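# Put as many desk boxes in tote as yellow bins

## Task

Count every yellow bin on the shelving, then move that same number of boxes from the desk into the gray tote sitting on the desk. Each moved box must rest fully inside the tote, not on its edge. Nothing new may end up on the floor, all other objects must stay on their shelf, table or counter, and the robot must not tip over or finish leaning. The result only counts if it holds without the robot supporting anything at the end.

## Robot and tools

Robot: a Hello Robot Stretch 3 with a single arm. It has a two-wheel differential base (0.33 m long, 0.34 m wide), a lift that rides up a mast, and a telescoping arm that sticks out to the robot's RIGHT side. The base cannot slide sideways, so to move the gripper forward or back you drive the base. On-the-spot turns pivot about the point between the drive wheels, 0.05 m behind the front edge. With the arm pulled in and the wrist folded, a turn sweeps a circle of radius 0.28 m; an unfolded, level wrist reaches past that circle.

Frames: the base frame has its origin on the floor between the drive wheels, x forward, y left, z up. hand_pose is reported in it, located where the closed fingertips meet; with all wrist joints at zero its x axis points up, y back toward the mast, z to the rear. The odometry frame is the base frame where the scene began; base_odometry counts wheel turns only, so wheel slip shows as travel. Heading is positive to the left, -3.142 to 3.142.

Tool execute_actions: argument actions is a list holding exactly one action or none (empty list just returns state and images). An action may have base, joints, or both, plus optional contact_limits; its motions start together. base takes exactly one key: translate_m, a relative drive of -1 to 1 metres from the base's last reported position (positive forward), or rotate_rad, a relative on-the-spot turn of -3.2 to 3.2 radians (positive = left/counter-clockwise). joints is a dictionary of absolute targets by name: lift_m 0 to 1.1 (arm height); arm_m 0 to 0.52 (extension); wrist_yaw_rad -1.345 to 4.42 (0 along the arm, positive toward the front, 3.0 folded over the base); wrist_pitch_rad -1.57 to 0.451 (0 level, negative tips fingers down); wrist_roll_rad -2.911 to 2.911 (0 fingers side by side); gripper_m -0.089 to 0.179 (larger is wider; real fingertip gap is about 0.007 m less when nearly shut, 0.025 m less when wide, zero below 0.007); head_pan_rad -3.953 to 1.73 (0 forward, positive left, -1.57 looks along the arm); head_tilt_rad -1.53 to 0.419 (negative down). Done tolerances: lift and arm ±0.004 m, gripper ±0.004, wrist yaw/roll and head ±0.02 rad, pitch ±0.05. contact_limits accepts only arm_m, an effort percentage 1 to 100 at which the arm motion halts (contact_stop); lower is gentler, too low stops instantly, values above the maximum are cut. cameras picks which images come back: head_camera, nav_camera, wrist_camera or all; omitted or null means all, [] means none. Unknown keys, names or out-of-range numbers reject the whole call with no motion. A joint or base left out of an action may still be driving toward its earlier target. If a result reports a stop, later movement calls in that same reply are skipped.

Tool wait: seconds 0 to 10; commands nothing and returns state and images. Tool zoom_image: camera plus region [x0, y0, x1, y1] in pixels of that camera's latest full image, origin top-left, at most 504x504. Image sizes: head_camera 896x504, nav_camera 672x504 (fisheye), wrist_camera 644x364. Tool finished_scene: scene = the current scene's number; irreversible, reports success and gives the following task if any.

Results: base_status and joint_status give how each motion ended: done (for the base, wheels turned the commanded amount even if slipping), off_target (stopped short and possibly still pushing), contact_stop, time_out, torque_fault. After the last three the old target is dropped. An arm or lift that contact-stops goes slack until commanded again; a slack lift may sink under load or be shoved up when closing fingers on a surface. Base, wrist and head have no contact stop. A wrist servo strained for several seconds switches off for 10 s (torque_fault). on_its_own lists uncommanded parts; "held at" there is a target, not a position. motor_effort is percent of max, positive toward larger values, peak in brackets; readings are biased and noisy; positive wheel effort pushes forward. lidar_m: 12 distances from the base origin, 30-degree sectors starting straight ahead and going counter-clockwise (4th left, 7th behind, 10th right), scan plane 0.17 m high, range 0.15 to 12 m, "-" means nothing; misses clear objects, thin legs and table tops, and the robot's own parts can block sectors 5, 6, 9, 10. wrist_depth_mm (45 to 1000) and head_depth_mm (280 to 4000, image sideways) are 7x7 grids of median depths from top-left. base_tilt in degrees, forward and right positive, with a few degrees of fixed bias. turned_by_wheels and turned_by_imu give turn since last result.

Gripping: command gripper_m under the object's width to grip; open to at least 0.02 above the touch value to let go. Neither reading nor status confirms a hold, so check images. Overly hard squeezes trigger a stall guard that can let items slip; send a new value to re-squeeze.

Safety: fold or unfold the wrist (yaw 3.0) only with lift_m 0.32 to 0.95, pitch -0.4, roll near 0; once folded, lift may drop to 0.25. If yaw is below -0.4 keep pitch at -0.5 or lower. Base runs fast (0.30 m/s, 1.9 rad/s) only when stowed: lift under 0.30, arm under 0.03, yaw above 2.54; otherwise 0.10 m/s and 0.63 rad/s. Pushing the arm into something rigid with the gripper above roughly 0.45 m can tip the robot, more so with raised limits or a repeated push. Never drive while holding or pressing on something fixed. If snagged, reverse the last move in small steps; if leaning, free the gripper and, if needed, lower lift to about 0.2. The simulation keeps running during your replies, loose items may get nudged, and drops, slams and hard pushes should be avoided.

Each tool is called after ">>>" by a JSON object that holds its "fn" and its "kwargs".

## Session

I'll start by checking the robot's state and cameras.

>>> {"fn": "execute_actions", "kwargs": {"actions": []}}

Scene clock: 0.00 s.
base_odometry: x=+0.000 y=+0.000 heading=+0.000 (m, m, rad; odometry frame)
turned_by_wheels: +0.000 (rad since the last result)
turned_by_imu: +0.000 (rad since the last result)
base_tilt: forward=-0.9 right=-0.5 (deg)
lidar_m: 2.66 1.12 0.78 0.73 0.74 1.73 1.62 1.65 1.65 0.98 0.90 1.50
head_depth_mm: 1946 3064 3174 3247 3236 2842 1980 / 1955 3050 3144 3163 3059 2782 1972 / 1948 3093 3123 3116 3167 2724 1967 / 1946 3042 2953 3027 3037 2687 1970 / 1955 2998 3037 3074 3109 2662 1973 / 1957 3013 2992 3058 3102 2681 1967 / 1967 2975 2573 2599 2601 2600 1962
base_status: not commanded
joint_positions: lift_m=+0.584 arm_m=+0.002 wrist_yaw_rad=+2.812 wrist_pitch_rad=-0.610 wrist_roll_rad=+0.006 gripper_m=+0.037 head_pan_rad=+0.008 head_tilt_rad=-0.007
joint_status: not commanded
motor_effort: left_wheel=+0 right_wheel=+0 lift_m=+24 arm_m=+1 wrist_yaw_rad=-1 wrist_pitch_rad=+3 wrist_roll_rad=+0 gripper_m=+1 head_pan_rad=+0 head_tilt_rad=+1 (%)
hand_pose: x=+0.0423 y=+0.0388 z=+0.5563 quat_wxyz=(+0.321, +0.702, +0.098, +0.629) (m; base frame)
wrist_depth_mm: - 680 744 814 906 999 - / - 740 815 908 - - - / 743 849 922 - - - - / 830 - 977 - - - - / 884 854 886 880 901 858 887 / 752 749 - 753 771 759 754 / 681 675 - 673 653 669 674
pictures: head_camera (sideways: a quarter turn clockwise sets it upright), nav_camera (sideways: a quarter turn counterclockwise sets it upright), wrist_camera
Images, in order (width x height): head_camera 896x504, nav_camera 672x504, wrist_camera 644x364.

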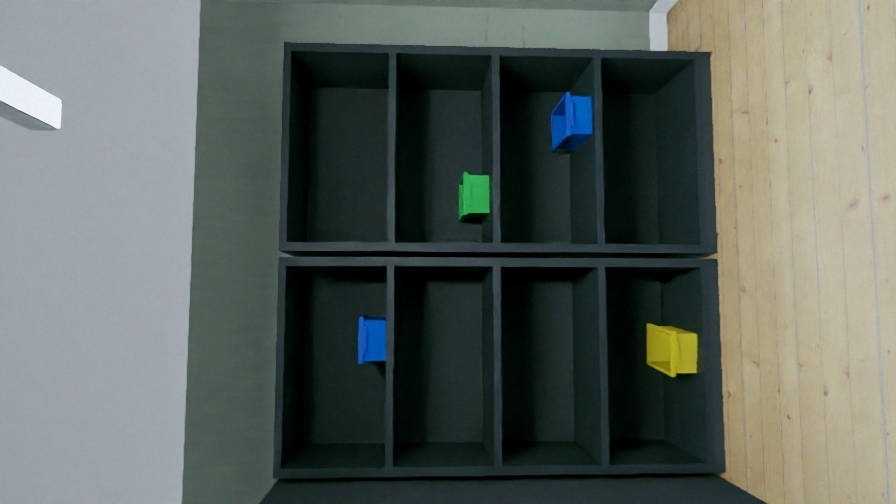

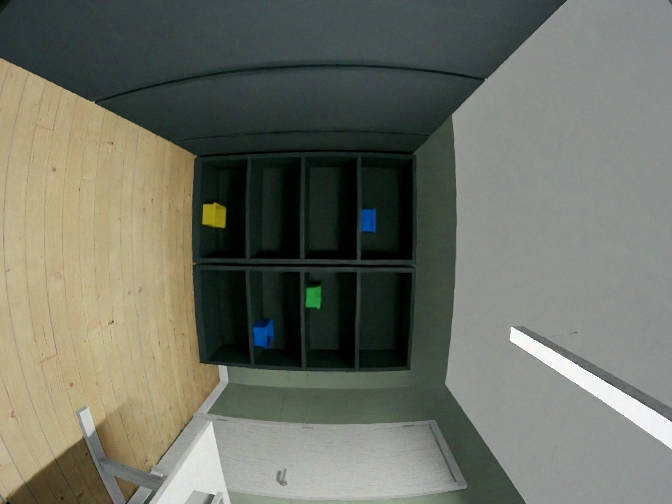

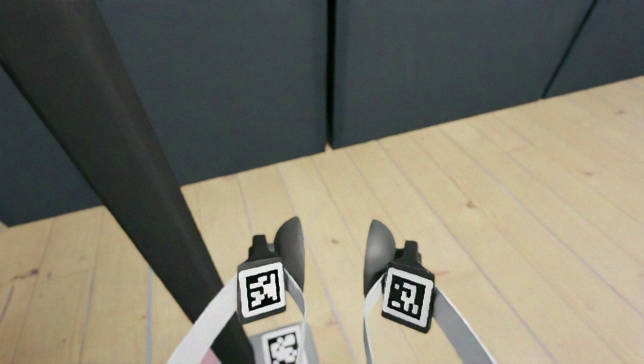

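>>> {"fn": "execute_actions", "kwargs": {"actions": [{"joints": {"head_pan_rad": -1.57, "head_tilt_rad": -0.5}}], "cameras": ["head_camera", "nav_camera"]}}

Scene clock: 5.13 s.
base_odometry: x=+0.000 y=+0.000 heading=+0.000 (m, m, rad; odometry frame)
turned_by_wheels: +0.000 (rad since the last result)
turned_by_imu: +0.000 (rad since the last result)
base_tilt: forward=-0.9 right=-0.5 (deg)
lidar_m: 2.67 1.12 0.78 0.73 0.75 1.72 1.62 1.65 1.65 0.98 0.91 1.50
head_depth_mm: 1335 1464 1625 1851 1917 1507 1246 / 1325 1448 1615 1747 1752 1501 1244 / 1304 1441 1562 1137 1707 1507 1245 / 1298 1433 1532 1131 1501 1494 1244 / 1288 1416 1522 1133 1346 1456 1246 / 1282 1400 1507 1127 1108 1493 1237 / 1269 1389 1495 1126 1114 1449 1238
base_status: not commanded
joint_positions: lift_m=+0.584 arm_m=+0.002 wrist_yaw_rad=+2.812 wrist_pitch_rad=-0.610 wrist_roll_rad=+0.006 gripper_m=+0.037 head_pan_rad=-1.563 head_tilt_rad=-0.494
joint_status: all done
motor_effort: left_wheel=+0(0) right_wheel=+0(1) lift_m=+24(25) arm_m=+1(1) wrist_yaw_rad=+0(1) wrist_pitch_rad=+3(3) wrist_roll_rad=-1(0) gripper_m=-2(1) head_pan_rad=-3(39) head_tilt_rad=-3(22) (%)
hand_pose: x=+0.0423 y=+0.0388 z=+0.5563 quat_wxyz=(+0.321, +0.702, +0.098, +0.629) (m; base frame)
wrist_depth_mm: - 673 725 798 897 - - / - 747 834 905 - - - / 752 853 908 - - - - / 830 - - - 987 - - / 897 837 879 882 888 880 855 / 755 753 - 744 765 762 764 / 674 688 - 684 654 665 682
pictures: head_camera (sideways: a quarter turn clockwise sets it upright), nav_camera (sideways: a quarter turn counterclockwise sets it upright)
Images, in order (width x height): head_camera 896x504, nav_camera 672x504.

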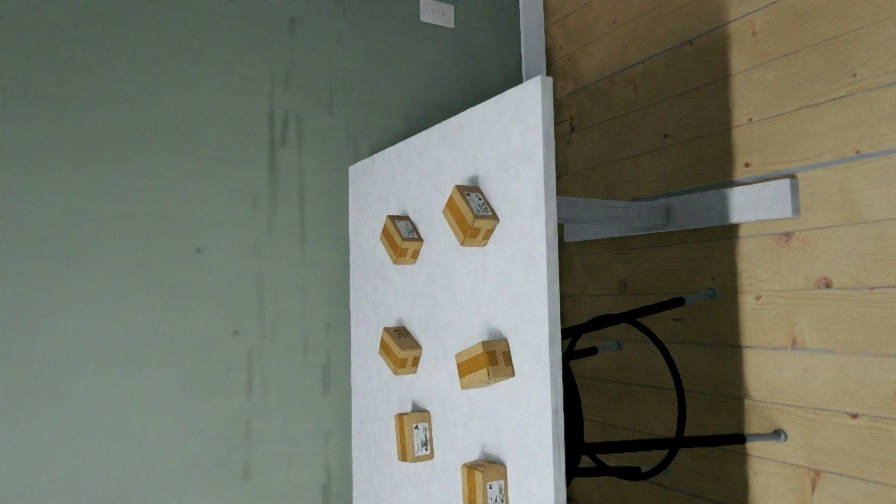

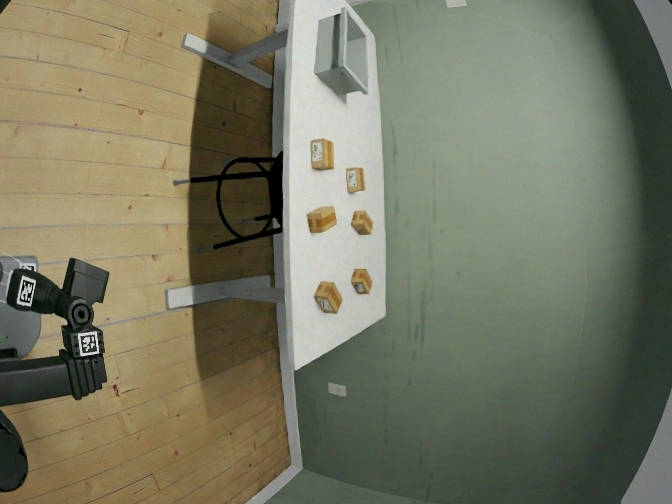

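>>> {"fn": "execute_actions", "kwargs": {"actions": [{"joints": {"head_pan_rad": -3.5, "head_tilt_rad": -0.1}}], "cameras": ["head_camera", "nav_camera"]}}

Scene clock: 8.33 s.
base_odometry: x=+0.000 y=+0.000 heading=+0.000 (m, m, rad; odometry frame)
turned_by_wheels: +0.000 (rad since the last result)
turned_by_imu: +0.000 (rad since the last result)
base_tilt: forward=-0.9 right=-0.5 (deg)
lidar_m: 2.66 1.13 0.77 0.73 0.74 1.72 1.62 1.66 1.65 0.98 0.91 1.50
head_depth_mm: 1937 2004 2076 2180 2267 2277 1710 / 1823 1887 1944 2035 2120 2171 1705 / 1721 1769 1847 1903 1988 2033 1706 / 1638 1684 1747 1798 1857 1930 1711 / 1559 1599 1654 1711 1747 1820 1715 / 1475 1528 1568 1618 1675 1722 1712 / 1417 1456 1492 1534 1583 1629 1635
base_status: not commanded
joint_positions: lift_m=+0.584 arm_m=+0.002 wrist_yaw_rad=+2.812 wrist_pitch_rad=-0.610 wrist_roll_rad=+0.006 gripper_m=+0.037 head_pan_rad=-3.493 head_tilt_rad=-0.112
joint_status: all done
motor_effort: left_wheel=+0(1) right_wheel=+0(0) lift_m=+24(24) arm_m=+2(1) wrist_yaw_rad=-1(0) wrist_pitch_rad=+3(3) wrist_roll_rad=-1(0) gripper_m=-1(1) head_pan_rad=-3(38) head_tilt_rad=+4(21) (%)
hand_pose: x=+0.0423 y=+0.0388 z=+0.5563 quat_wxyz=(+0.321, +0.702, +0.098, +0.629) (m; base frame)
wrist_depth_mm: - 675 745 808 908 - - / - 765 837 925 - - - / 721 846 933 - - - - / 824 - 962 - - - - / 875 849 860 856 901 876 857 / 757 758 - 764 785 742 755 / 675 674 - 666 654 658 669
pictures: head_camera (sideways: a quarter turn clockwise sets it upright), nav_camera (sideways: a quarter turn counterclockwise sets it upright)
Images, in order (width x height): head_camera 896x504, nav_camera 672x504.

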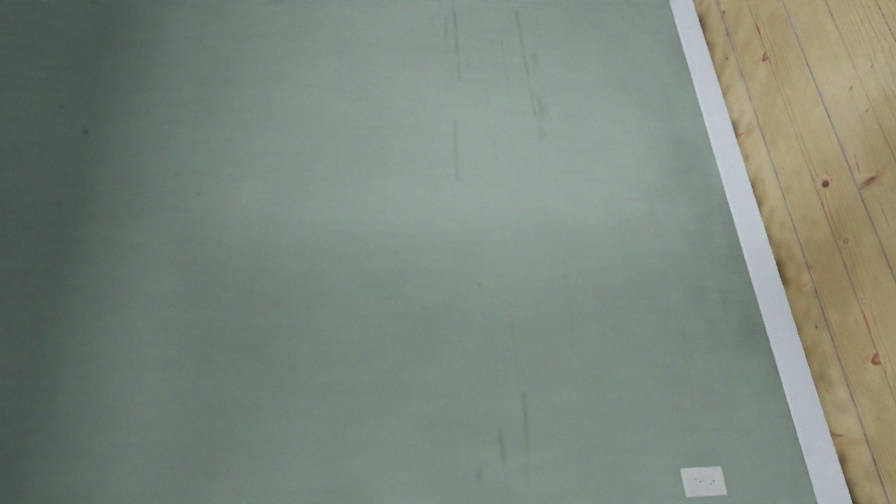

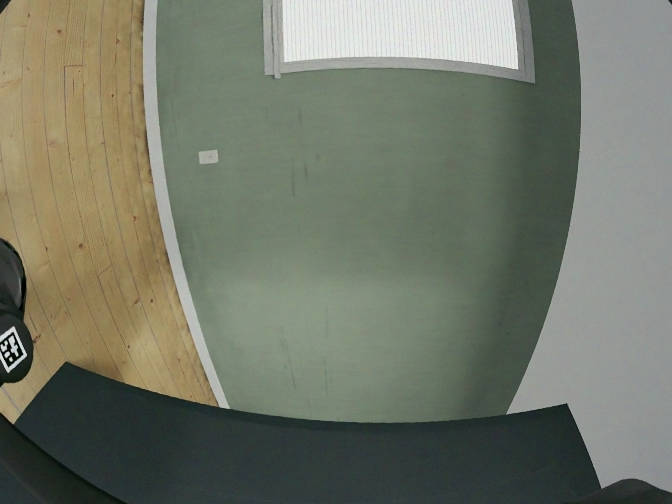

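>>> {"fn": "execute_actions", "kwargs": {"actions": [{"joints": {"head_pan_rad": -3.95, "head_tilt_rad": -0.4}}], "cameras": ["head_camera", "nav_camera"]}}

Scene clock: 11.30 s.
base_odometry: x=+0.000 y=+0.000 heading=+0.000 (m, m, rad; odometry frame)
turned_by_wheels: +0.000 (rad since the last result)
turned_by_imu: +0.000 (rad since the last result)
base_tilt: forward=-0.9 right=-0.5 (deg)
lidar_m: 2.66 1.12 0.78 0.73 0.75 1.72 1.62 1.66 1.65 0.98 0.91 1.51
head_depth_mm: - - - - - - - / - - - - - - - / 714 779 836 924 1004 - - / 779 840 917 1009 1117 1252 1281 / 1946 2094 2261 2452 2133 1626 1320 / 1748 1867 2004 2139 2136 1632 1318 / 1594 1694 1796 1929 1984 1622 1318
base_status: not commanded
joint_positions: lift_m=+0.584 arm_m=+0.002 wrist_yaw_rad=+2.812 wrist_pitch_rad=-0.610 wrist_roll_rad=+0.006 gripper_m=+0.037 head_pan_rad=-3.938 head_tilt_rad=-0.395
joint_status: all done
joint sent to its limit — the command would take head_pan_rad past its lower limit, so that joint was sent only as far as its limit.
motor_effort: left_wheel=-1(0) right_wheel=-1(1) lift_m=+24(24) arm_m=+1(1) wrist_yaw_rad=+0(0) wrist_pitch_rad=+3(3) wrist_roll_rad=-1(0) gripper_m=-1(0) head_pan_rad=-2(30) head_tilt_rad=-2(19) (%)
hand_pose: x=+0.0423 y=+0.0388 z=+0.5563 quat_wxyz=(+0.321, +0.702, +0.098, +0.629) (m; base frame)
wrist_depth_mm: - 672 741 819 903 - - / - 763 803 943 - - - / 732 865 926 - - - - / 853 - 984 - - - - / 884 858 880 862 870 875 857 / 767 768 - 771 772 762 764 / 676 669 - 678 657 682 671
pictures: head_camera (sideways: a quarter turn clockwise sets it upright), nav_camera (sideways: a quarter turn counterclockwise sets it upright)
Images, in order (width x height): head_camera 896x504, nav_camera 672x504.

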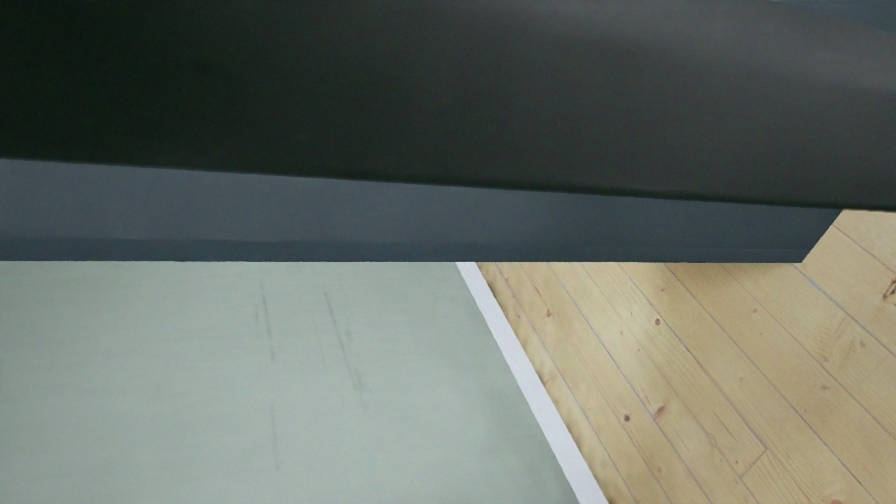

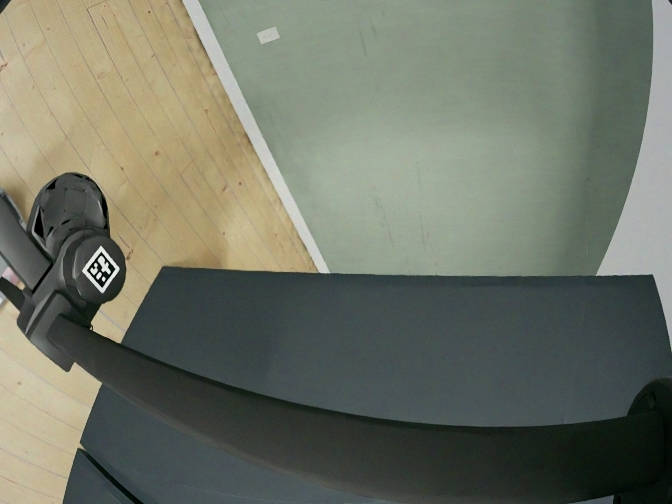

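>>> {"fn": "execute_actions", "kwargs": {"actions": [{"base": {"rotate_rad": 0.07}, "joints": {"wrist_yaw_rad": 3.0, "wrist_pitch_rad": -0.4, "lift_m": 0.27, "arm_m": 0.0, "head_pan_rad": 1.3, "head_tilt_rad": -0.2}}], "cameras": ["nav_camera"]}}

>>> {"fn": "execute_actions", "kwargs": {"actions": [{"base": {"translate_m": -1.0}}], "cameras": ["head_camera", "nav_camera"]}}

Scene clock: 26.23 s.
base_odometry: x=+0.000 y=+0.000 heading=+0.070 (m, m, rad; odometry frame)
turned_by_wheels: +0.070 (rad since the last result)
turned_by_imu: +0.071 (rad since the last result)
base_tilt: forward=-0.9 right=-0.5 (deg)
lidar_m: 2.66 1.04 0.76 0.73 0.76 1.68 1.62 1.68 1.61 0.98 0.91 2.16
head_depth_mm: 713 751 796 845 901 967 1039 / 689 725 768 811 864 921 987 / 670 704 743 786 837 889 951 / 643 675 711 750 796 842 900 / 623 653 687 723 764 810 862 / 605 633 663 699 736 778 826 / 587 613 642 674 709 747 792
base_status: done
joint_positions: lift_m=+0.271 arm_m=+0.002 wrist_yaw_rad=+2.998 wrist_pitch_rad=-0.420 wrist_roll_rad=+0.006 gripper_m=+0.037 head_pan_rad=+1.293 head_tilt_rad=-0.211
joint_status: all done
joint sent to its limit — the command would take arm_m past its lower limit, so that joint was sent only as far as its limit.
motor_effort: left_wheel=-1(6) right_wheel=+1(2) lift_m=+10(20) arm_m=+1(3) wrist_yaw_rad=+1(1) wrist_pitch_rad=+6(7) wrist_roll_rad=+0(1) gripper_m=+0(1) head_pan_rad=+3(40) head_tilt_rad=+2(15) (%)
hand_pose: x=+0.0108 y=+0.0751 z=+0.2830 quat_wxyz=(+0.197, +0.702, +0.097, +0.677) (m; base frame)
wrist_depth_mm: 669 - 700 708 741 772 778 / 730 745 773 796 806 846 878 / 822 823 856 862 903 893 943 / 733 738 734 730 724 726 737 / 579 573 - 583 609 590 594 / 487 504 - - 503 489 492 / - - - - 407 421 419
pictures: nav_camera (sideways: a quarter turn counterclockwise sets it upright)
Images, in order (width x height): nav_camera 672x504.

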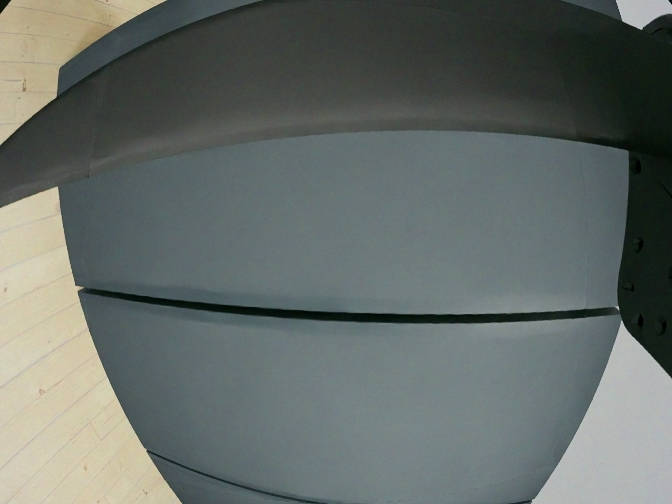

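Scene clock: 31.17 s.
base_odometry: x=-0.998 y=-0.070 heading=+0.070 (m, m, rad; odometry frame)
turned_by_wheels: +0.000 (rad since the last result)
turned_by_imu: -0.001 (rad since the last result)
base_tilt: forward=-0.9 right=-0.5 (deg)
lidar_m: 2.88 1.04 0.83 2.18 0.90 0.65 0.63 0.65 0.88 1.56 1.33 2.20
head_depth_mm: 708 746 792 840 894 959 1030 / 696 726 767 805 856 915 979 / 842 870 899 933 964 1000 1041 / 1978 2077 2184 2305 2448 1844 1437 / 1951 2046 2141 2259 2381 2005 1529 / 1890 1980 2079 2191 2308 1998 1535 / 1839 1918 2013 2109 2228 2005 1529
base_status: done
joint_positions: lift_m=+0.271 arm_m=+0.002 wrist_yaw_rad=+2.999 wrist_pitch_rad=-0.419 wrist_roll_rad=+0.006 gripper_m=+0.037 head_pan_rad=+1.293 head_tilt_rad=-0.211
joint_status: not commanded
motor_effort: left_wheel=-2(9) right_wheel=+1(4) lift_m=+10(10) arm_m=+1(1) wrist_yaw_rad=+1(2) wrist_pitch_rad=+6(6) wrist_roll_rad=+0(1) gripper_m=+0(0) head_pan_rad=+4(3) head_tilt_rad=+4(4) (%)
hand_pose: x=+0.0106 y=+0.0752 z=+0.2831 quat_wxyz=(+0.197, +0.702, +0.097, +0.678) (m; base frame)
wrist_depth_mm: 871 - - - - 768 772 / 858 - - - - 837 868 / 851 963 982 986 933 910 918 / 721 722 730 730 734 748 751 / 587 585 - 587 611 584 592 / 481 509 - - 511 495 497 / - - - - 411 422 421
pictures: head_camera (sideways: a quarter turn clockwise sets it upright), nav_camera (sideways: a quarter turn counterclockwise sets it upright)
Images, in order (width x height): head_camera 896x504, nav_camera 672x504.

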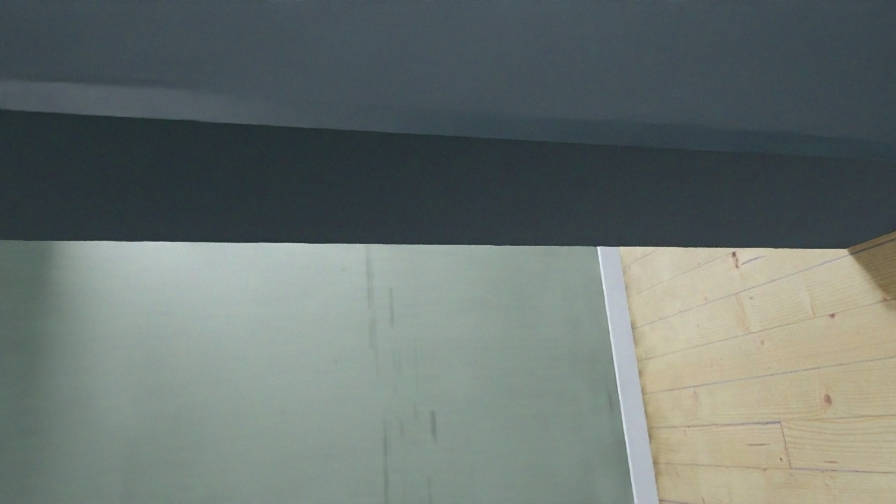

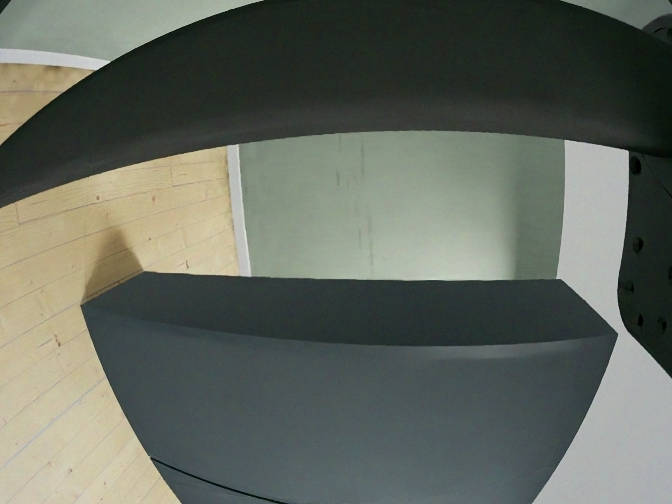

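>>> {"fn": "execute_actions", "kwargs": {"actions": [{"base": {"rotate_rad": 1.62}, "joints": {"head_pan_rad": -0.9, "head_tilt_rad": -0.2}}], "cameras": []}}

>>> {"fn": "execute_actions", "kwargs": {"actions": [{"base": {"translate_m": 1.0}}], "cameras": ["nav_camera"]}}

Scene clock: 41.07 s.
base_odometry: x=-0.998 y=-0.070 heading=+1.690 (m, m, rad; odometry frame)
turned_by_wheels: +1.620 (rad since the last result)
turned_by_imu: +1.628 (rad since the last result)
base_tilt: forward=-0.9 right=-0.5 (deg)
lidar_m: 2.17 0.86 0.65 0.63 0.66 0.92 1.56 1.33 2.29 2.54 1.00 0.83
head_depth_mm: 1630 1692 1844 2027 2283 2016 1551 / 1292 1386 1487 1606 1740 1865 1545 / 1108 1176 1244 1327 1425 1532 1506 / 971 1017 1072 1135 1200 1278 1365 / 862 900 943 988 1043 1098 1159 / 777 804 839 873 915 960 1007 / 704 729 755 785 821 868 924
base_status: done
joint_positions: lift_m=+0.271 arm_m=+0.002 wrist_yaw_rad=+2.999 wrist_pitch_rad=-0.419 wrist_roll_rad=+0.006 gripper_m=+0.037 head_pan_rad=-0.893 head_tilt_rad=-0.211
joint_status: all done
motor_effort: left_wheel=-1(8) right_wheel=+1(6) lift_m=+10(10) arm_m=+1(0) wrist_yaw_rad=+0(1) wrist_pitch_rad=+6(6) wrist_roll_rad=-1(1) gripper_m=-1(1) head_pan_rad=-3(38) head_tilt_rad=+3(5) (%)
hand_pose: x=+0.0106 y=+0.0752 z=+0.2831 quat_wxyz=(+0.197, +0.702, +0.097, +0.678) (m; base frame)
wrist_depth_mm: 595 - 612 627 622 644 655 / 647 676 661 682 695 701 706 / 700 717 732 732 754 755 771 / 710 744 741 737 741 742 739 / 579 583 - 582 624 594 591 / 485 501 - - 505 489 503 / - - - - 405 419 425
pictures: none
No camera images: the call's "cameras" was empty. Leave "cameras" out to get every camera's image.

Scene clock: 46.10 s.
base_odometry: x=-1.116 y=+0.923 heading=+1.690 (m, m, rad; odometry frame)
turned_by_wheels: +0.000 (rad since the last result)
turned_by_imu: +0.001 (rad since the last result)
base_tilt: forward=-0.9 right=-0.5 (deg)
lidar_m: 1.20 0.82 0.61 0.59 0.62 0.87 2.55 2.22 0.44 0.43 0.45 1.23
head_depth_mm: 2454 2519 387 402 420 438 458 / 2170 2326 2492 2700 2728 2018 1492 / 1850 1969 2087 2221 2378 2013 1544 / 1616 1702 1806 1895 2022 1982 1535 / 1442 1512 1580 1652 1746 1787 1529 / 1304 1356 1406 1470 1536 1611 1538 / 1182 1222 1268 1315 1374 1432 1447
base_status: done
joint_positions: lift_m=+0.271 arm_m=+0.002 wrist_yaw_rad=+2.999 wrist_pitch_rad=-0.419 wrist_roll_rad=+0.006 gripper_m=+0.037 head_pan_rad=-0.893 head_tilt_rad=-0.211
joint_status: not commanded
motor_effort: left_wheel=-2(6) right_wheel=+1(5) lift_m=+10(10) arm_m=+1(0) wrist_yaw_rad=+1(0) wrist_pitch_rad=+6(6) wrist_roll_rad=-1(0) gripper_m=+1(0) head_pan_rad=-3(2) head_tilt_rad=+3(3) (%)
hand_pose: x=+0.0106 y=+0.0752 z=+0.2831 quat_wxyz=(+0.197, +0.702, +0.097, +0.678) (m; base frame)
wrist_depth_mm: 552 - 592 586 604 606 613 / 606 628 638 640 637 673 673 / 664 674 692 703 708 723 748 / 694 701 724 735 735 749 761 / 581 582 - 587 602 588 598 / 480 505 - - 513 494 498 / - - - - 406 418 422
pictures: nav_camera (sideways: a quarter turn counterclockwise sets it upright)
Images, in order (width x height): nav_camera 672x504.

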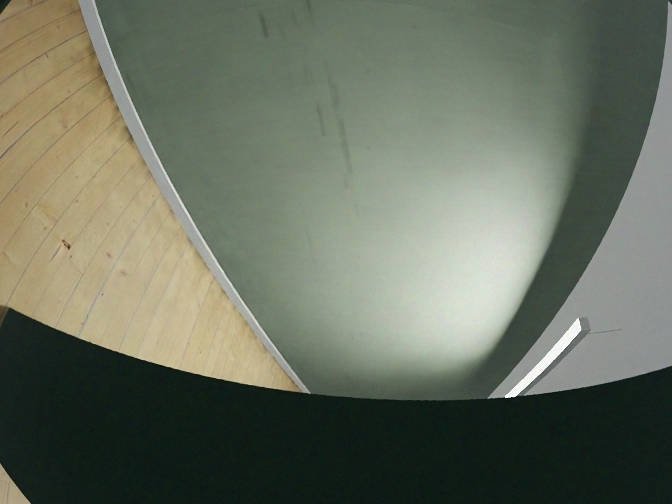

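>>> {"fn": "execute_actions", "kwargs": {"actions": [{"base": {"translate_m": 0.8}, "joints": {"head_pan_rad": -1.9, "head_tilt_rad": -0.1}}], "cameras": ["head_camera", "nav_camera"]}}

Scene clock: 56.53 s.
base_odometry: x=-1.211 y=+1.718 heading=+1.690 (m, m, rad; odometry frame)
turned_by_wheels: +0.000 (rad since the last result)
turned_by_imu: +0.001 (rad since the last result)
base_tilt: forward=-0.9 right=-0.5 (deg)
lidar_m: 0.40 0.42 0.58 0.57 0.59 0.83 2.56 0.76 1.06 1.38 0.55 0.41
head_depth_mm: 1209 1432 1481 1536 1206 1389 1102 / 1281 1384 1425 1482 1531 1465 1554 / 2159 1414 1455 1486 1516 1568 1593 / 2432 2227 2295 2368 2455 2199 1709 / 2431 3622 3168 3347 3346 2338 1705 / 2318 3911 - - 3667 2330 1703 / 2443 3802 3905 - 3640 2340 1705
base_status: done
joint_positions: lift_m=+0.271 arm_m=+0.002 wrist_yaw_rad=+2.999 wrist_pitch_rad=-0.419 wrist_roll_rad=+0.006 gripper_m=+0.037 head_pan_rad=-1.893 head_tilt_rad=-0.112
joint_status: all done
motor_effort: left_wheel=-2(7) right_wheel=+1(4) lift_m=+10(10) arm_m=+1(1) wrist_yaw_rad=+1(1) wrist_pitch_rad=+6(6) wrist_roll_rad=+0(1) gripper_m=+0(1) head_pan_rad=-3(39) head_tilt_rad=+3(13) (%)
hand_pose: x=+0.0106 y=+0.0752 z=+0.2831 quat_wxyz=(+0.197, +0.702, +0.097, +0.678) (m; base frame)
wrist_depth_mm: 545 - 556 565 572 578 440 / 579 602 609 618 620 615 448 / 638 651 660 677 700 649 449 / 674 693 704 704 724 633 451 / 579 584 - 588 614 568 452 / 489 501 - - 506 492 440 / - - - - 413 425 412
pictures: head_camera (sideways: a quarter turn clockwise sets it upright), nav_camera (sideways: a quarter turn counterclockwise sets it upright)
Images, in order (width x height): head_camera 896x504, nav_camera 672x504.

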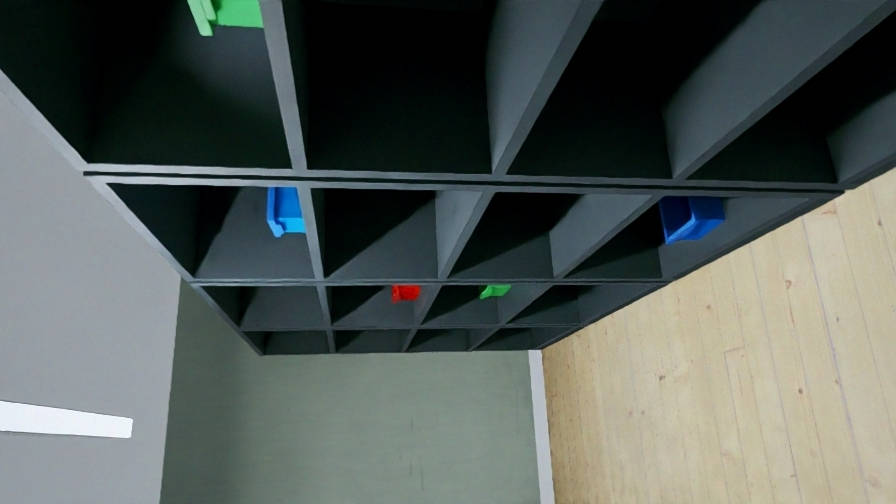

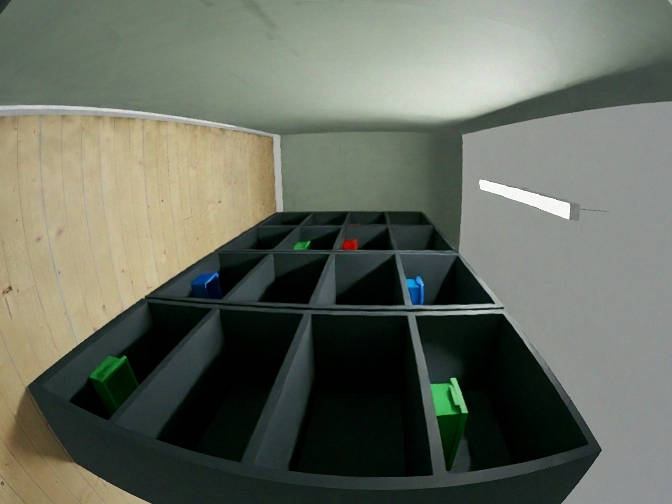

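>>> {"fn": "execute_actions", "kwargs": {"actions": [{"base": {"rotate_rad": -1.60}, "joints": {"head_pan_rad": -1.45, "head_tilt_rad": -0.25}}], "cameras": []}}

>>> {"fn": "execute_actions", "kwargs": {"actions": [{"base": {"translate_m": 1.0}}], "cameras": ["head_camera", "nav_camera"]}}

Scene clock: 72.47 s.
base_odometry: x=-1.211 y=+1.718 heading=+0.090 (m, m, rad; odometry frame)
turned_by_wheels: -1.600 (rad since the last result)
turned_by_imu: -1.609 (rad since the last result)
base_tilt: forward=-0.9 right=-0.5 (deg)
lidar_m: 1.47 0.56 0.41 0.40 0.41 0.57 0.57 0.59 0.82 2.34 0.76 1.05
head_depth_mm: 2642 2532 2442 2344 2311 1902 1489 / 2895 3038 3232 3412 2704 1914 1491 / 2934 3083 3241 3483 2745 1937 1485 / 2980 3140 3322 3508 2699 1921 1477 / 2988 3186 3358 3569 2709 1919 1481 / 3046 3195 3395 3582 2691 1836 1395 / 939 948 965 983 999 1018 1037
base_status: done
joint_positions: lift_m=+0.271 arm_m=+0.002 wrist_yaw_rad=+2.999 wrist_pitch_rad=-0.419 wrist_roll_rad=+0.006 gripper_m=+0.037 head_pan_rad=-1.457 head_tilt_rad=-0.247
joint_status: all done
motor_effort: left_wheel=+1(10) right_wheel=-1(7) lift_m=+10(10) arm_m=+0(1) wrist_yaw_rad=+1(1) wrist_pitch_rad=+6(6) wrist_roll_rad=+0(1) gripper_m=+0(1) head_pan_rad=+3(30) head_tilt_rad=-1(12) (%)
hand_pose: x=+0.0106 y=+0.0752 z=+0.2831 quat_wxyz=(+0.197, +0.702, +0.097, +0.678) (m; base frame)
wrist_depth_mm: 383 - 398 404 411 420 437 / 416 425 432 446 453 464 472 / 451 458 476 487 500 508 522 / 507 506 531 545 552 561 577 / 544 540 - 561 589 590 594 / 484 504 - - 505 488 492 / - - - - 404 421 420
pictures: none
No camera images: the call's "cameras" was empty. Leave "cameras" out to get every camera's image.

Scene clock: 77.50 s.
base_odometry: x=-0.215 y=+1.807 heading=+0.090 (m, m, rad; odometry frame)
turned_by_wheels: +0.000 (rad since the last result)
turned_by_imu: +0.001 (rad since the last result)
base_tilt: forward=-0.9 right=-0.5 (deg)
lidar_m: 1.41 0.53 0.40 0.38 0.40 0.55 1.56 1.63 0.75 0.73 0.71 1.07
head_depth_mm: 559 921 988 1023 702 1137 881 / 573 926 1001 1037 700 1139 881 / 895 934 1014 1049 745 1137 879 / 905 941 1027 1065 744 1131 878 / 915 948 1041 1081 742 1132 877 / 829 805 928 925 742 1000 877 / 638 651 693 707 702 760 810
base_status: done
joint_positions: lift_m=+0.271 arm_m=+0.002 wrist_yaw_rad=+2.999 wrist_pitch_rad=-0.419 wrist_roll_rad=+0.006 gripper_m=+0.037 head_pan_rad=-1.457 head_tilt_rad=-0.247
joint_status: not commanded
motor_effort: left_wheel=+1(10) right_wheel=-2(4) lift_m=+10(10) arm_m=+1(1) wrist_yaw_rad=+0(1) wrist_pitch_rad=+6(6) wrist_roll_rad=-1(1) gripper_m=+0(0) head_pan_rad=+4(3) head_tilt_rad=-1(1) (%)
hand_pose: x=+0.0106 y=+0.0752 z=+0.2831 quat_wxyz=(+0.197, +0.702, +0.097, +0.678) (m; base frame)
wrist_depth_mm: 366 - 383 388 394 409 415 / 397 411 420 426 435 446 461 / 434 444 458 467 482 489 510 / 478 489 509 526 537 546 562 / 521 527 - 558 562 581 590 / 493 502 - - 502 497 492 / - - - - 406 425 421
pictures: head_camera (sideways: a quarter turn clockwise sets it upright), nav_camera (sideways: a quarter turn counterclockwise sets it upright)
Images, in order (width x height): head_camera 896x504, nav_camera 672x504.

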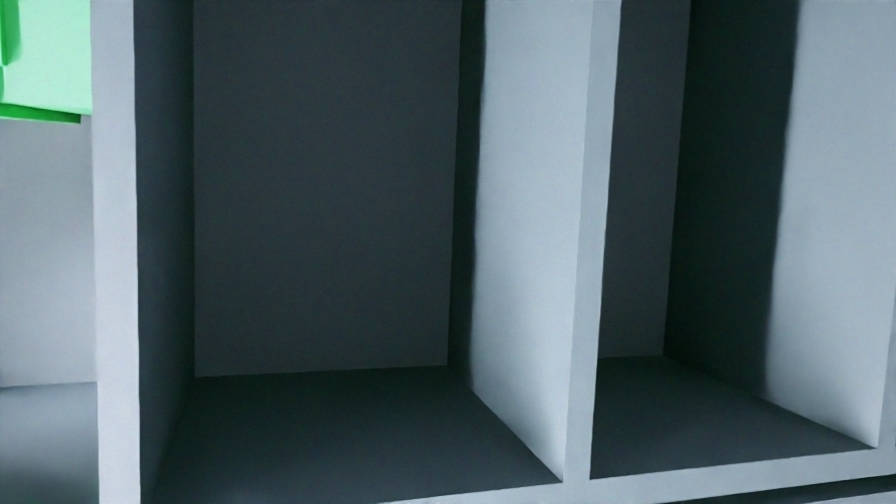

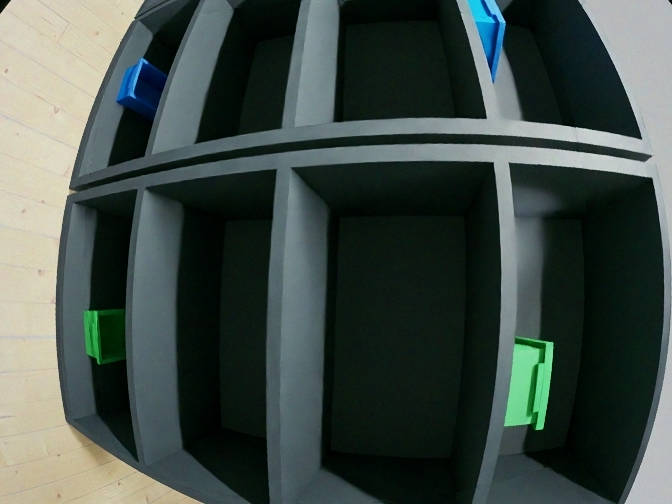

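>>> {"fn": "execute_actions", "kwargs": {"actions": [{"base": {"translate_m": 1.0}}], "cameras": ["nav_camera"]}}

>>> {"fn": "execute_actions", "kwargs": {"actions": [{"base": {"translate_m": 1.0}, "joints": {"head_pan_rad": -1.2}}], "cameras": ["nav_camera", "head_camera"]}}

Scene clock: 85.67 s.
base_odometry: x=+0.781 y=+1.897 heading=+0.090 (m, m, rad; odometry frame)
turned_by_wheels: +0.000 (rad since the last result)
turned_by_imu: +0.001 (rad since the last result)
base_tilt: forward=-0.9 right=-0.5 (deg)
lidar_m: 1.34 0.51 0.38 0.37 0.38 0.53 1.54 0.91 0.74 0.70 0.70 1.37
head_depth_mm: 572 921 1002 1038 750 1139 880 / 584 926 1019 1049 746 1134 882 / 598 933 1028 1065 747 1138 880 / 920 939 1044 1079 745 1137 877 / 933 918 1034 1011 796 1087 877 / 710 689 749 768 738 807 826 / 559 588 625 665 714 772 839
base_status: done
joint_positions: lift_m=+0.271 arm_m=+0.002 wrist_yaw_rad=+2.999 wrist_pitch_rad=-0.419 wrist_roll_rad=+0.006 gripper_m=+0.037 head_pan_rad=-1.457 head_tilt_rad=-0.247
joint_status: not commanded
motor_effort: left_wheel=+2(10) right_wheel=-2(2) lift_m=+10(10) arm_m=+0(1) wrist_yaw_rad=+0(1) wrist_pitch_rad=+6(6) wrist_roll_rad=+0(0) gripper_m=+0(1) head_pan_rad=+3(3) head_tilt_rad=+0(1) (%)
hand_pose: x=+0.0106 y=+0.0752 z=+0.2831 quat_wxyz=(+0.197, +0.702, +0.097, +0.678) (m; base frame)
wrist_depth_mm: 354 - 366 374 382 392 400 / 381 392 401 411 421 426 438 / 416 427 441 448 459 473 486 / 464 472 490 501 516 532 546 / 504 517 - 549 546 568 570 / 485 501 - - 507 488 492 / - - - - 411 423 420
pictures: nav_camera (sideways: a quarter turn counterclockwise sets it upright)
Images, in order (width x height): nav_camera 672x504.

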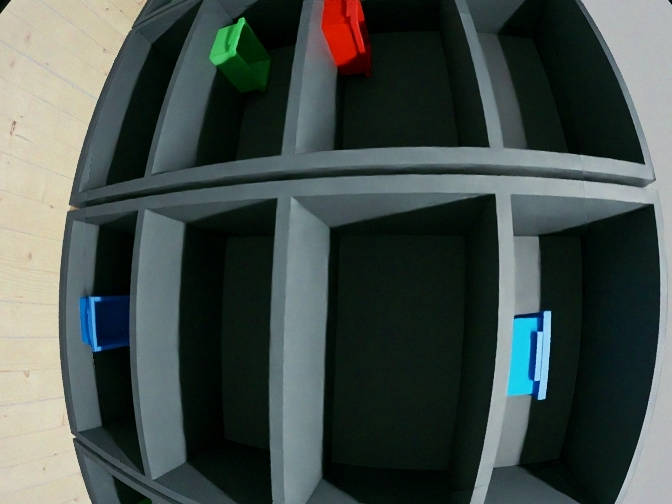

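Scene clock: 90.70 s.
base_odometry: x=+1.777 y=+1.987 heading=+0.090 (m, m, rad; odometry frame)
turned_by_wheels: +0.000 (rad since the last result)
turned_by_imu: +0.001 (rad since the last result)
base_tilt: forward=-0.9 right=-0.5 (deg)
lidar_m: 1.19 0.49 0.36 0.35 0.37 0.51 1.47 0.92 0.91 0.76 0.69 1.23
head_depth_mm: 892 918 998 732 718 1088 852 / 913 920 1029 1052 750 1097 882 / 610 639 746 821 769 1012 879 / 587 619 653 696 741 795 859 / 1055 756 1180 1010 1352 1133 969 / 1100 957 1227 1108 1408 1132 1251 / 1150 966 1293 1008 1461 1131 1352
base_status: done
joint_positions: lift_m=+0.271 arm_m=+0.002 wrist_yaw_rad=+2.999 wrist_pitch_rad=-0.419 wrist_roll_rad=+0.006 gripper_m=+0.037 head_pan_rad=-1.207 head_tilt_rad=-0.247
joint_status: all done
motor_effort: left_wheel=+1(10) right_wheel=-1(3) lift_m=+10(10) arm_m=+0(1) wrist_yaw_rad=+1(1) wrist_pitch_rad=+6(6) wrist_roll_rad=+0(0) gripper_m=+1(1) head_pan_rad=+2(22) head_tilt_rad=+0(1) (%)
hand_pose: x=+0.0106 y=+0.0752 z=+0.2831 quat_wxyz=(+0.197, +0.702, +0.097, +0.678) (m; base frame)
wrist_depth_mm: 340 - 356 361 369 374 384 / 368 375 384 392 393 412 417 / 399 412 423 433 441 448 473 / 448 452 476 483 494 504 523 / 480 492 - 529 530 544 562 / 493 506 - - 509 490 490 / - - - - 407 419 427
pictures: head_camera (sideways: a quarter turn clockwise sets it upright), nav_camera (sideways: a quarter turn counterclockwise sets it upright)
Images, in order (width x height): head_camera 896x504, nav_camera 672x504.

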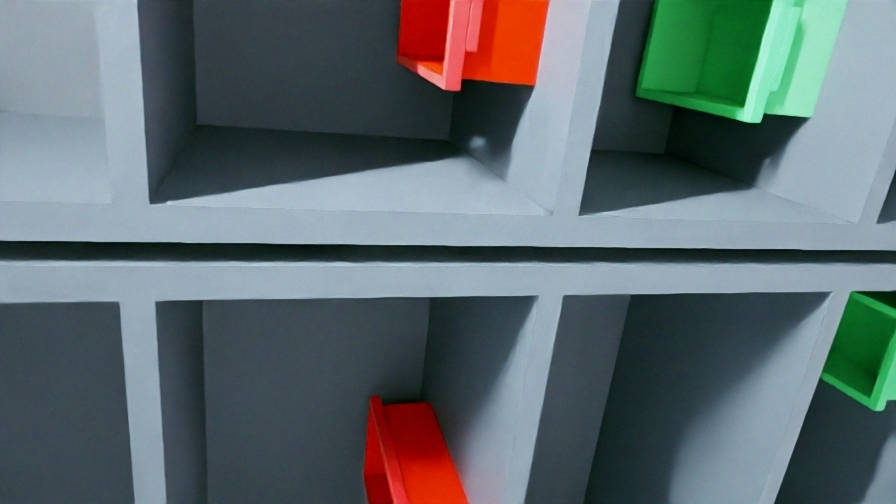

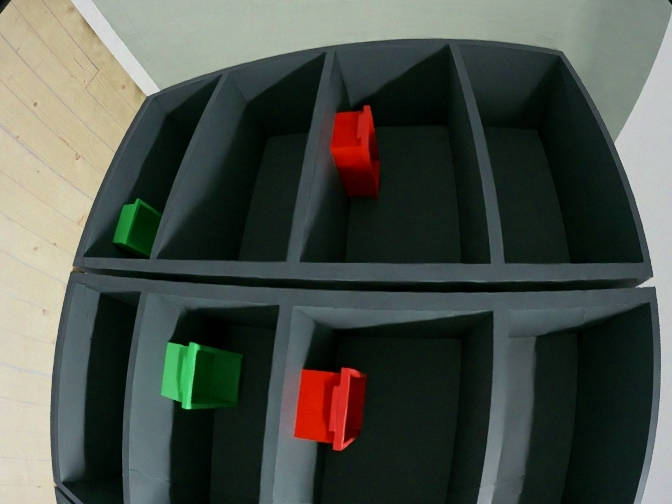

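>>> {"fn": "execute_actions", "kwargs": {"actions": [{"base": {"translate_m": -1.0}, "joints": {"head_pan_rad": -1.9}}], "cameras": ["nav_camera"]}}

>>> {"fn": "execute_actions", "kwargs": {"actions": [{"base": {"translate_m": -1.0}}], "cameras": ["nav_camera"]}}

>>> {"fn": "execute_actions", "kwargs": {"actions": [{"base": {"translate_m": -1.0}}], "cameras": ["nav_camera"]}}

Scene clock: 121.53 s.
base_odometry: x=+0.781 y=+1.897 heading=+0.090 (m, m, rad; odometry frame)
turned_by_wheels: +0.000 (rad since the last result)
turned_by_imu: +0.000 (rad since the last result)
base_tilt: forward=-0.9 right=-0.5 (deg)
lidar_m: 1.34 0.51 0.38 0.37 0.38 0.53 1.54 0.90 0.74 0.70 0.70 1.37
head_depth_mm: 808 783 850 867 871 931 983 / 963 924 1027 1011 1024 1082 974 / 1009 934 1144 1113 1276 1133 941 / 972 938 1096 1113 799 1136 906 / 614 947 1057 1083 797 1130 875 / 583 954 1021 1046 743 1131 876 / 570 928 983 1006 694 1126 875
base_status: done
joint_positions: lift_m=+0.271 arm_m=+0.002 wrist_yaw_rad=+2.999 wrist_pitch_rad=-0.419 wrist_roll_rad=+0.006 gripper_m=+0.037 head_pan_rad=-1.893 head_tilt_rad=-0.247
joint_status: all done
motor_effort: left_wheel=+1(8) right_wheel=-1(6) lift_m=+10(10) arm_m=+0(0) wrist_yaw_rad=+1(1) wrist_pitch_rad=+6(6) wrist_roll_rad=+0(1) gripper_m=+0(0) head_pan_rad=-3(34) head_tilt_rad=-1(1) (%)
hand_pose: x=+0.0106 y=+0.0752 z=+0.2831 quat_wxyz=(+0.197, +0.702, +0.097, +0.678) (m; base frame)
wrist_depth_mm: 354 - 368 373 384 389 398 / 388 391 399 409 418 428 442 / 421 432 444 453 464 474 486 / 465 476 495 498 511 529 545 / 503 519 - 544 546 575 566 / 481 504 - - 509 491 495 / - - - - 411 418 426
pictures: nav_camera (sideways: a quarter turn counterclockwise sets it upright)
Images, in order (width x height): nav_camera 672x504.

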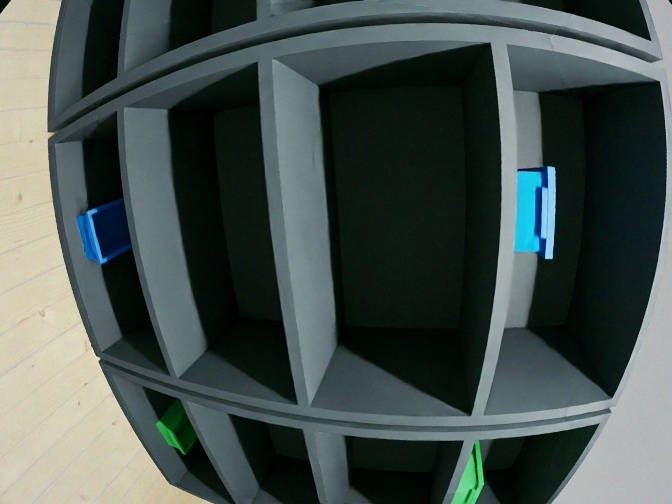

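Scene clock: 126.47 s.
base_odometry: x=-0.215 y=+1.807 heading=+0.090 (m, m, rad; odometry frame)
turned_by_wheels: +0.000 (rad since the last result)
turned_by_imu: +0.000 (rad since the last result)
base_tilt: forward=-0.9 right=-0.5 (deg)
lidar_m: 1.41 0.54 0.40 0.38 0.40 0.56 1.56 1.63 0.75 0.73 0.71 1.07
head_depth_mm: 720 717 757 776 814 888 1399 / 844 825 910 929 905 1010 961 / 983 933 1096 1072 801 1137 908 / 614 938 1084 1108 798 1133 880 / 580 944 1040 1064 743 1133 876 / 567 946 1007 1027 741 1129 876 / 846 914 969 1008 694 1116 879
base_status: done
joint_positions: lift_m=+0.271 arm_m=+0.002 wrist_yaw_rad=+2.999 wrist_pitch_rad=-0.419 wrist_roll_rad=+0.006 gripper_m=+0.037 head_pan_rad=-1.893 head_tilt_rad=-0.247
joint_status: not commanded
motor_effort: left_wheel=+1(6) right_wheel=-1(7) lift_m=+10(10) arm_m=+1(0) wrist_yaw_rad=+0(1) wrist_pitch_rad=+6(6) wrist_roll_rad=-1(0) gripper_m=+1(1) head_pan_rad=-2(2) head_tilt_rad=-2(0) (%)
hand_pose: x=+0.0106 y=+0.0752 z=+0.2831 quat_wxyz=(+0.197, +0.702, +0.097, +0.678) (m; base frame)
wrist_depth_mm: 371 - 384 388 398 408 413 / 401 407 417 426 437 444 461 / 438 450 455 467 483 500 506 / 477 493 513 524 536 546 558 / 520 533 - 541 563 573 584 / 483 510 - - 501 490 488 / - - - - 408 425 416
pictures: nav_camera (sideways: a quarter turn counterclockwise sets it upright)
Images, in order (width x height): nav_camera 672x504.

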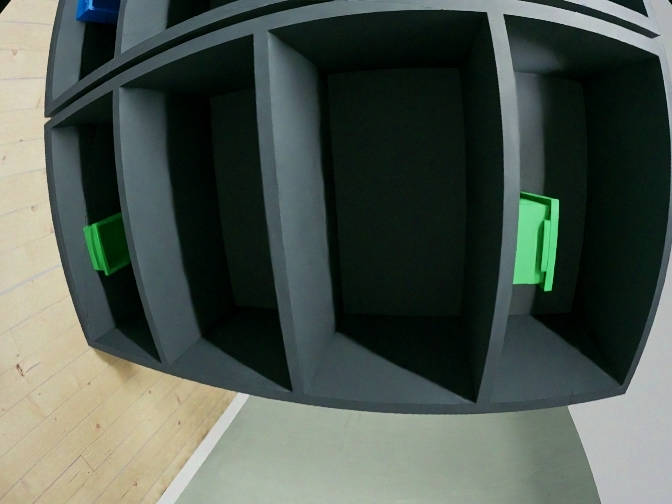

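Scene clock: 131.40 s.
base_odometry: x=-1.211 y=+1.717 heading=+0.090 (m, m, rad; odometry frame)
turned_by_wheels: +0.000 (rad since the last result)
turned_by_imu: +0.000 (rad since the last result)
base_tilt: forward=-0.9 right=-0.5 (deg)
lidar_m: 1.46 0.56 0.41 0.40 0.42 0.58 0.57 0.59 0.82 2.34 0.76 1.05
head_depth_mm: 813 830 853 877 900 929 955 / 964 992 1026 1058 1097 1136 1181 / 1190 1237 1297 1346 1406 1468 1424 / 1551 1641 1732 1833 1932 1846 1491 / 2229 2389 2612 2889 2560 1914 1480 / 2919 3069 3233 3440 2671 1924 1485 / 2834 2930 3122 3265 2699 1906 1480
base_status: done
joint_positions: lift_m=+0.271 arm_m=+0.002 wrist_yaw_rad=+2.999 wrist_pitch_rad=-0.419 wrist_roll_rad=+0.006 gripper_m=+0.037 head_pan_rad=-1.893 head_tilt_rad=-0.247
joint_status: not commanded
motor_effort: left_wheel=+1(8) right_wheel=-1(7) lift_m=+10(10) arm_m=+1(1) wrist_yaw_rad=+0(0) wrist_pitch_rad=+6(6) wrist_roll_rad=-1(1) gripper_m=+0(0) head_pan_rad=-3(2) head_tilt_rad=-1(1) (%)
hand_pose: x=+0.0106 y=+0.0752 z=+0.2831 quat_wxyz=(+0.197, +0.702, +0.097, +0.678) (m; base frame)
wrist_depth_mm: 381 - 395 406 414 424 428 / 413 422 430 445 451 463 466 / 444 459 482 485 493 506 523 / 499 513 538 538 550 559 573 / 540 541 - 560 584 595 598 / 487 504 - - 507 484 486 / - - - - 408 422 422
pictures: nav_camera (sideways: a quarter turn counterclockwise sets it upright)
Images, in order (width x height): nav_camera 672x504.

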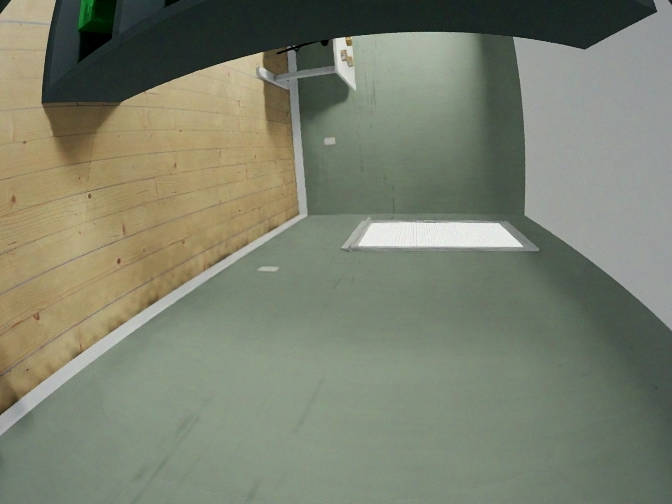

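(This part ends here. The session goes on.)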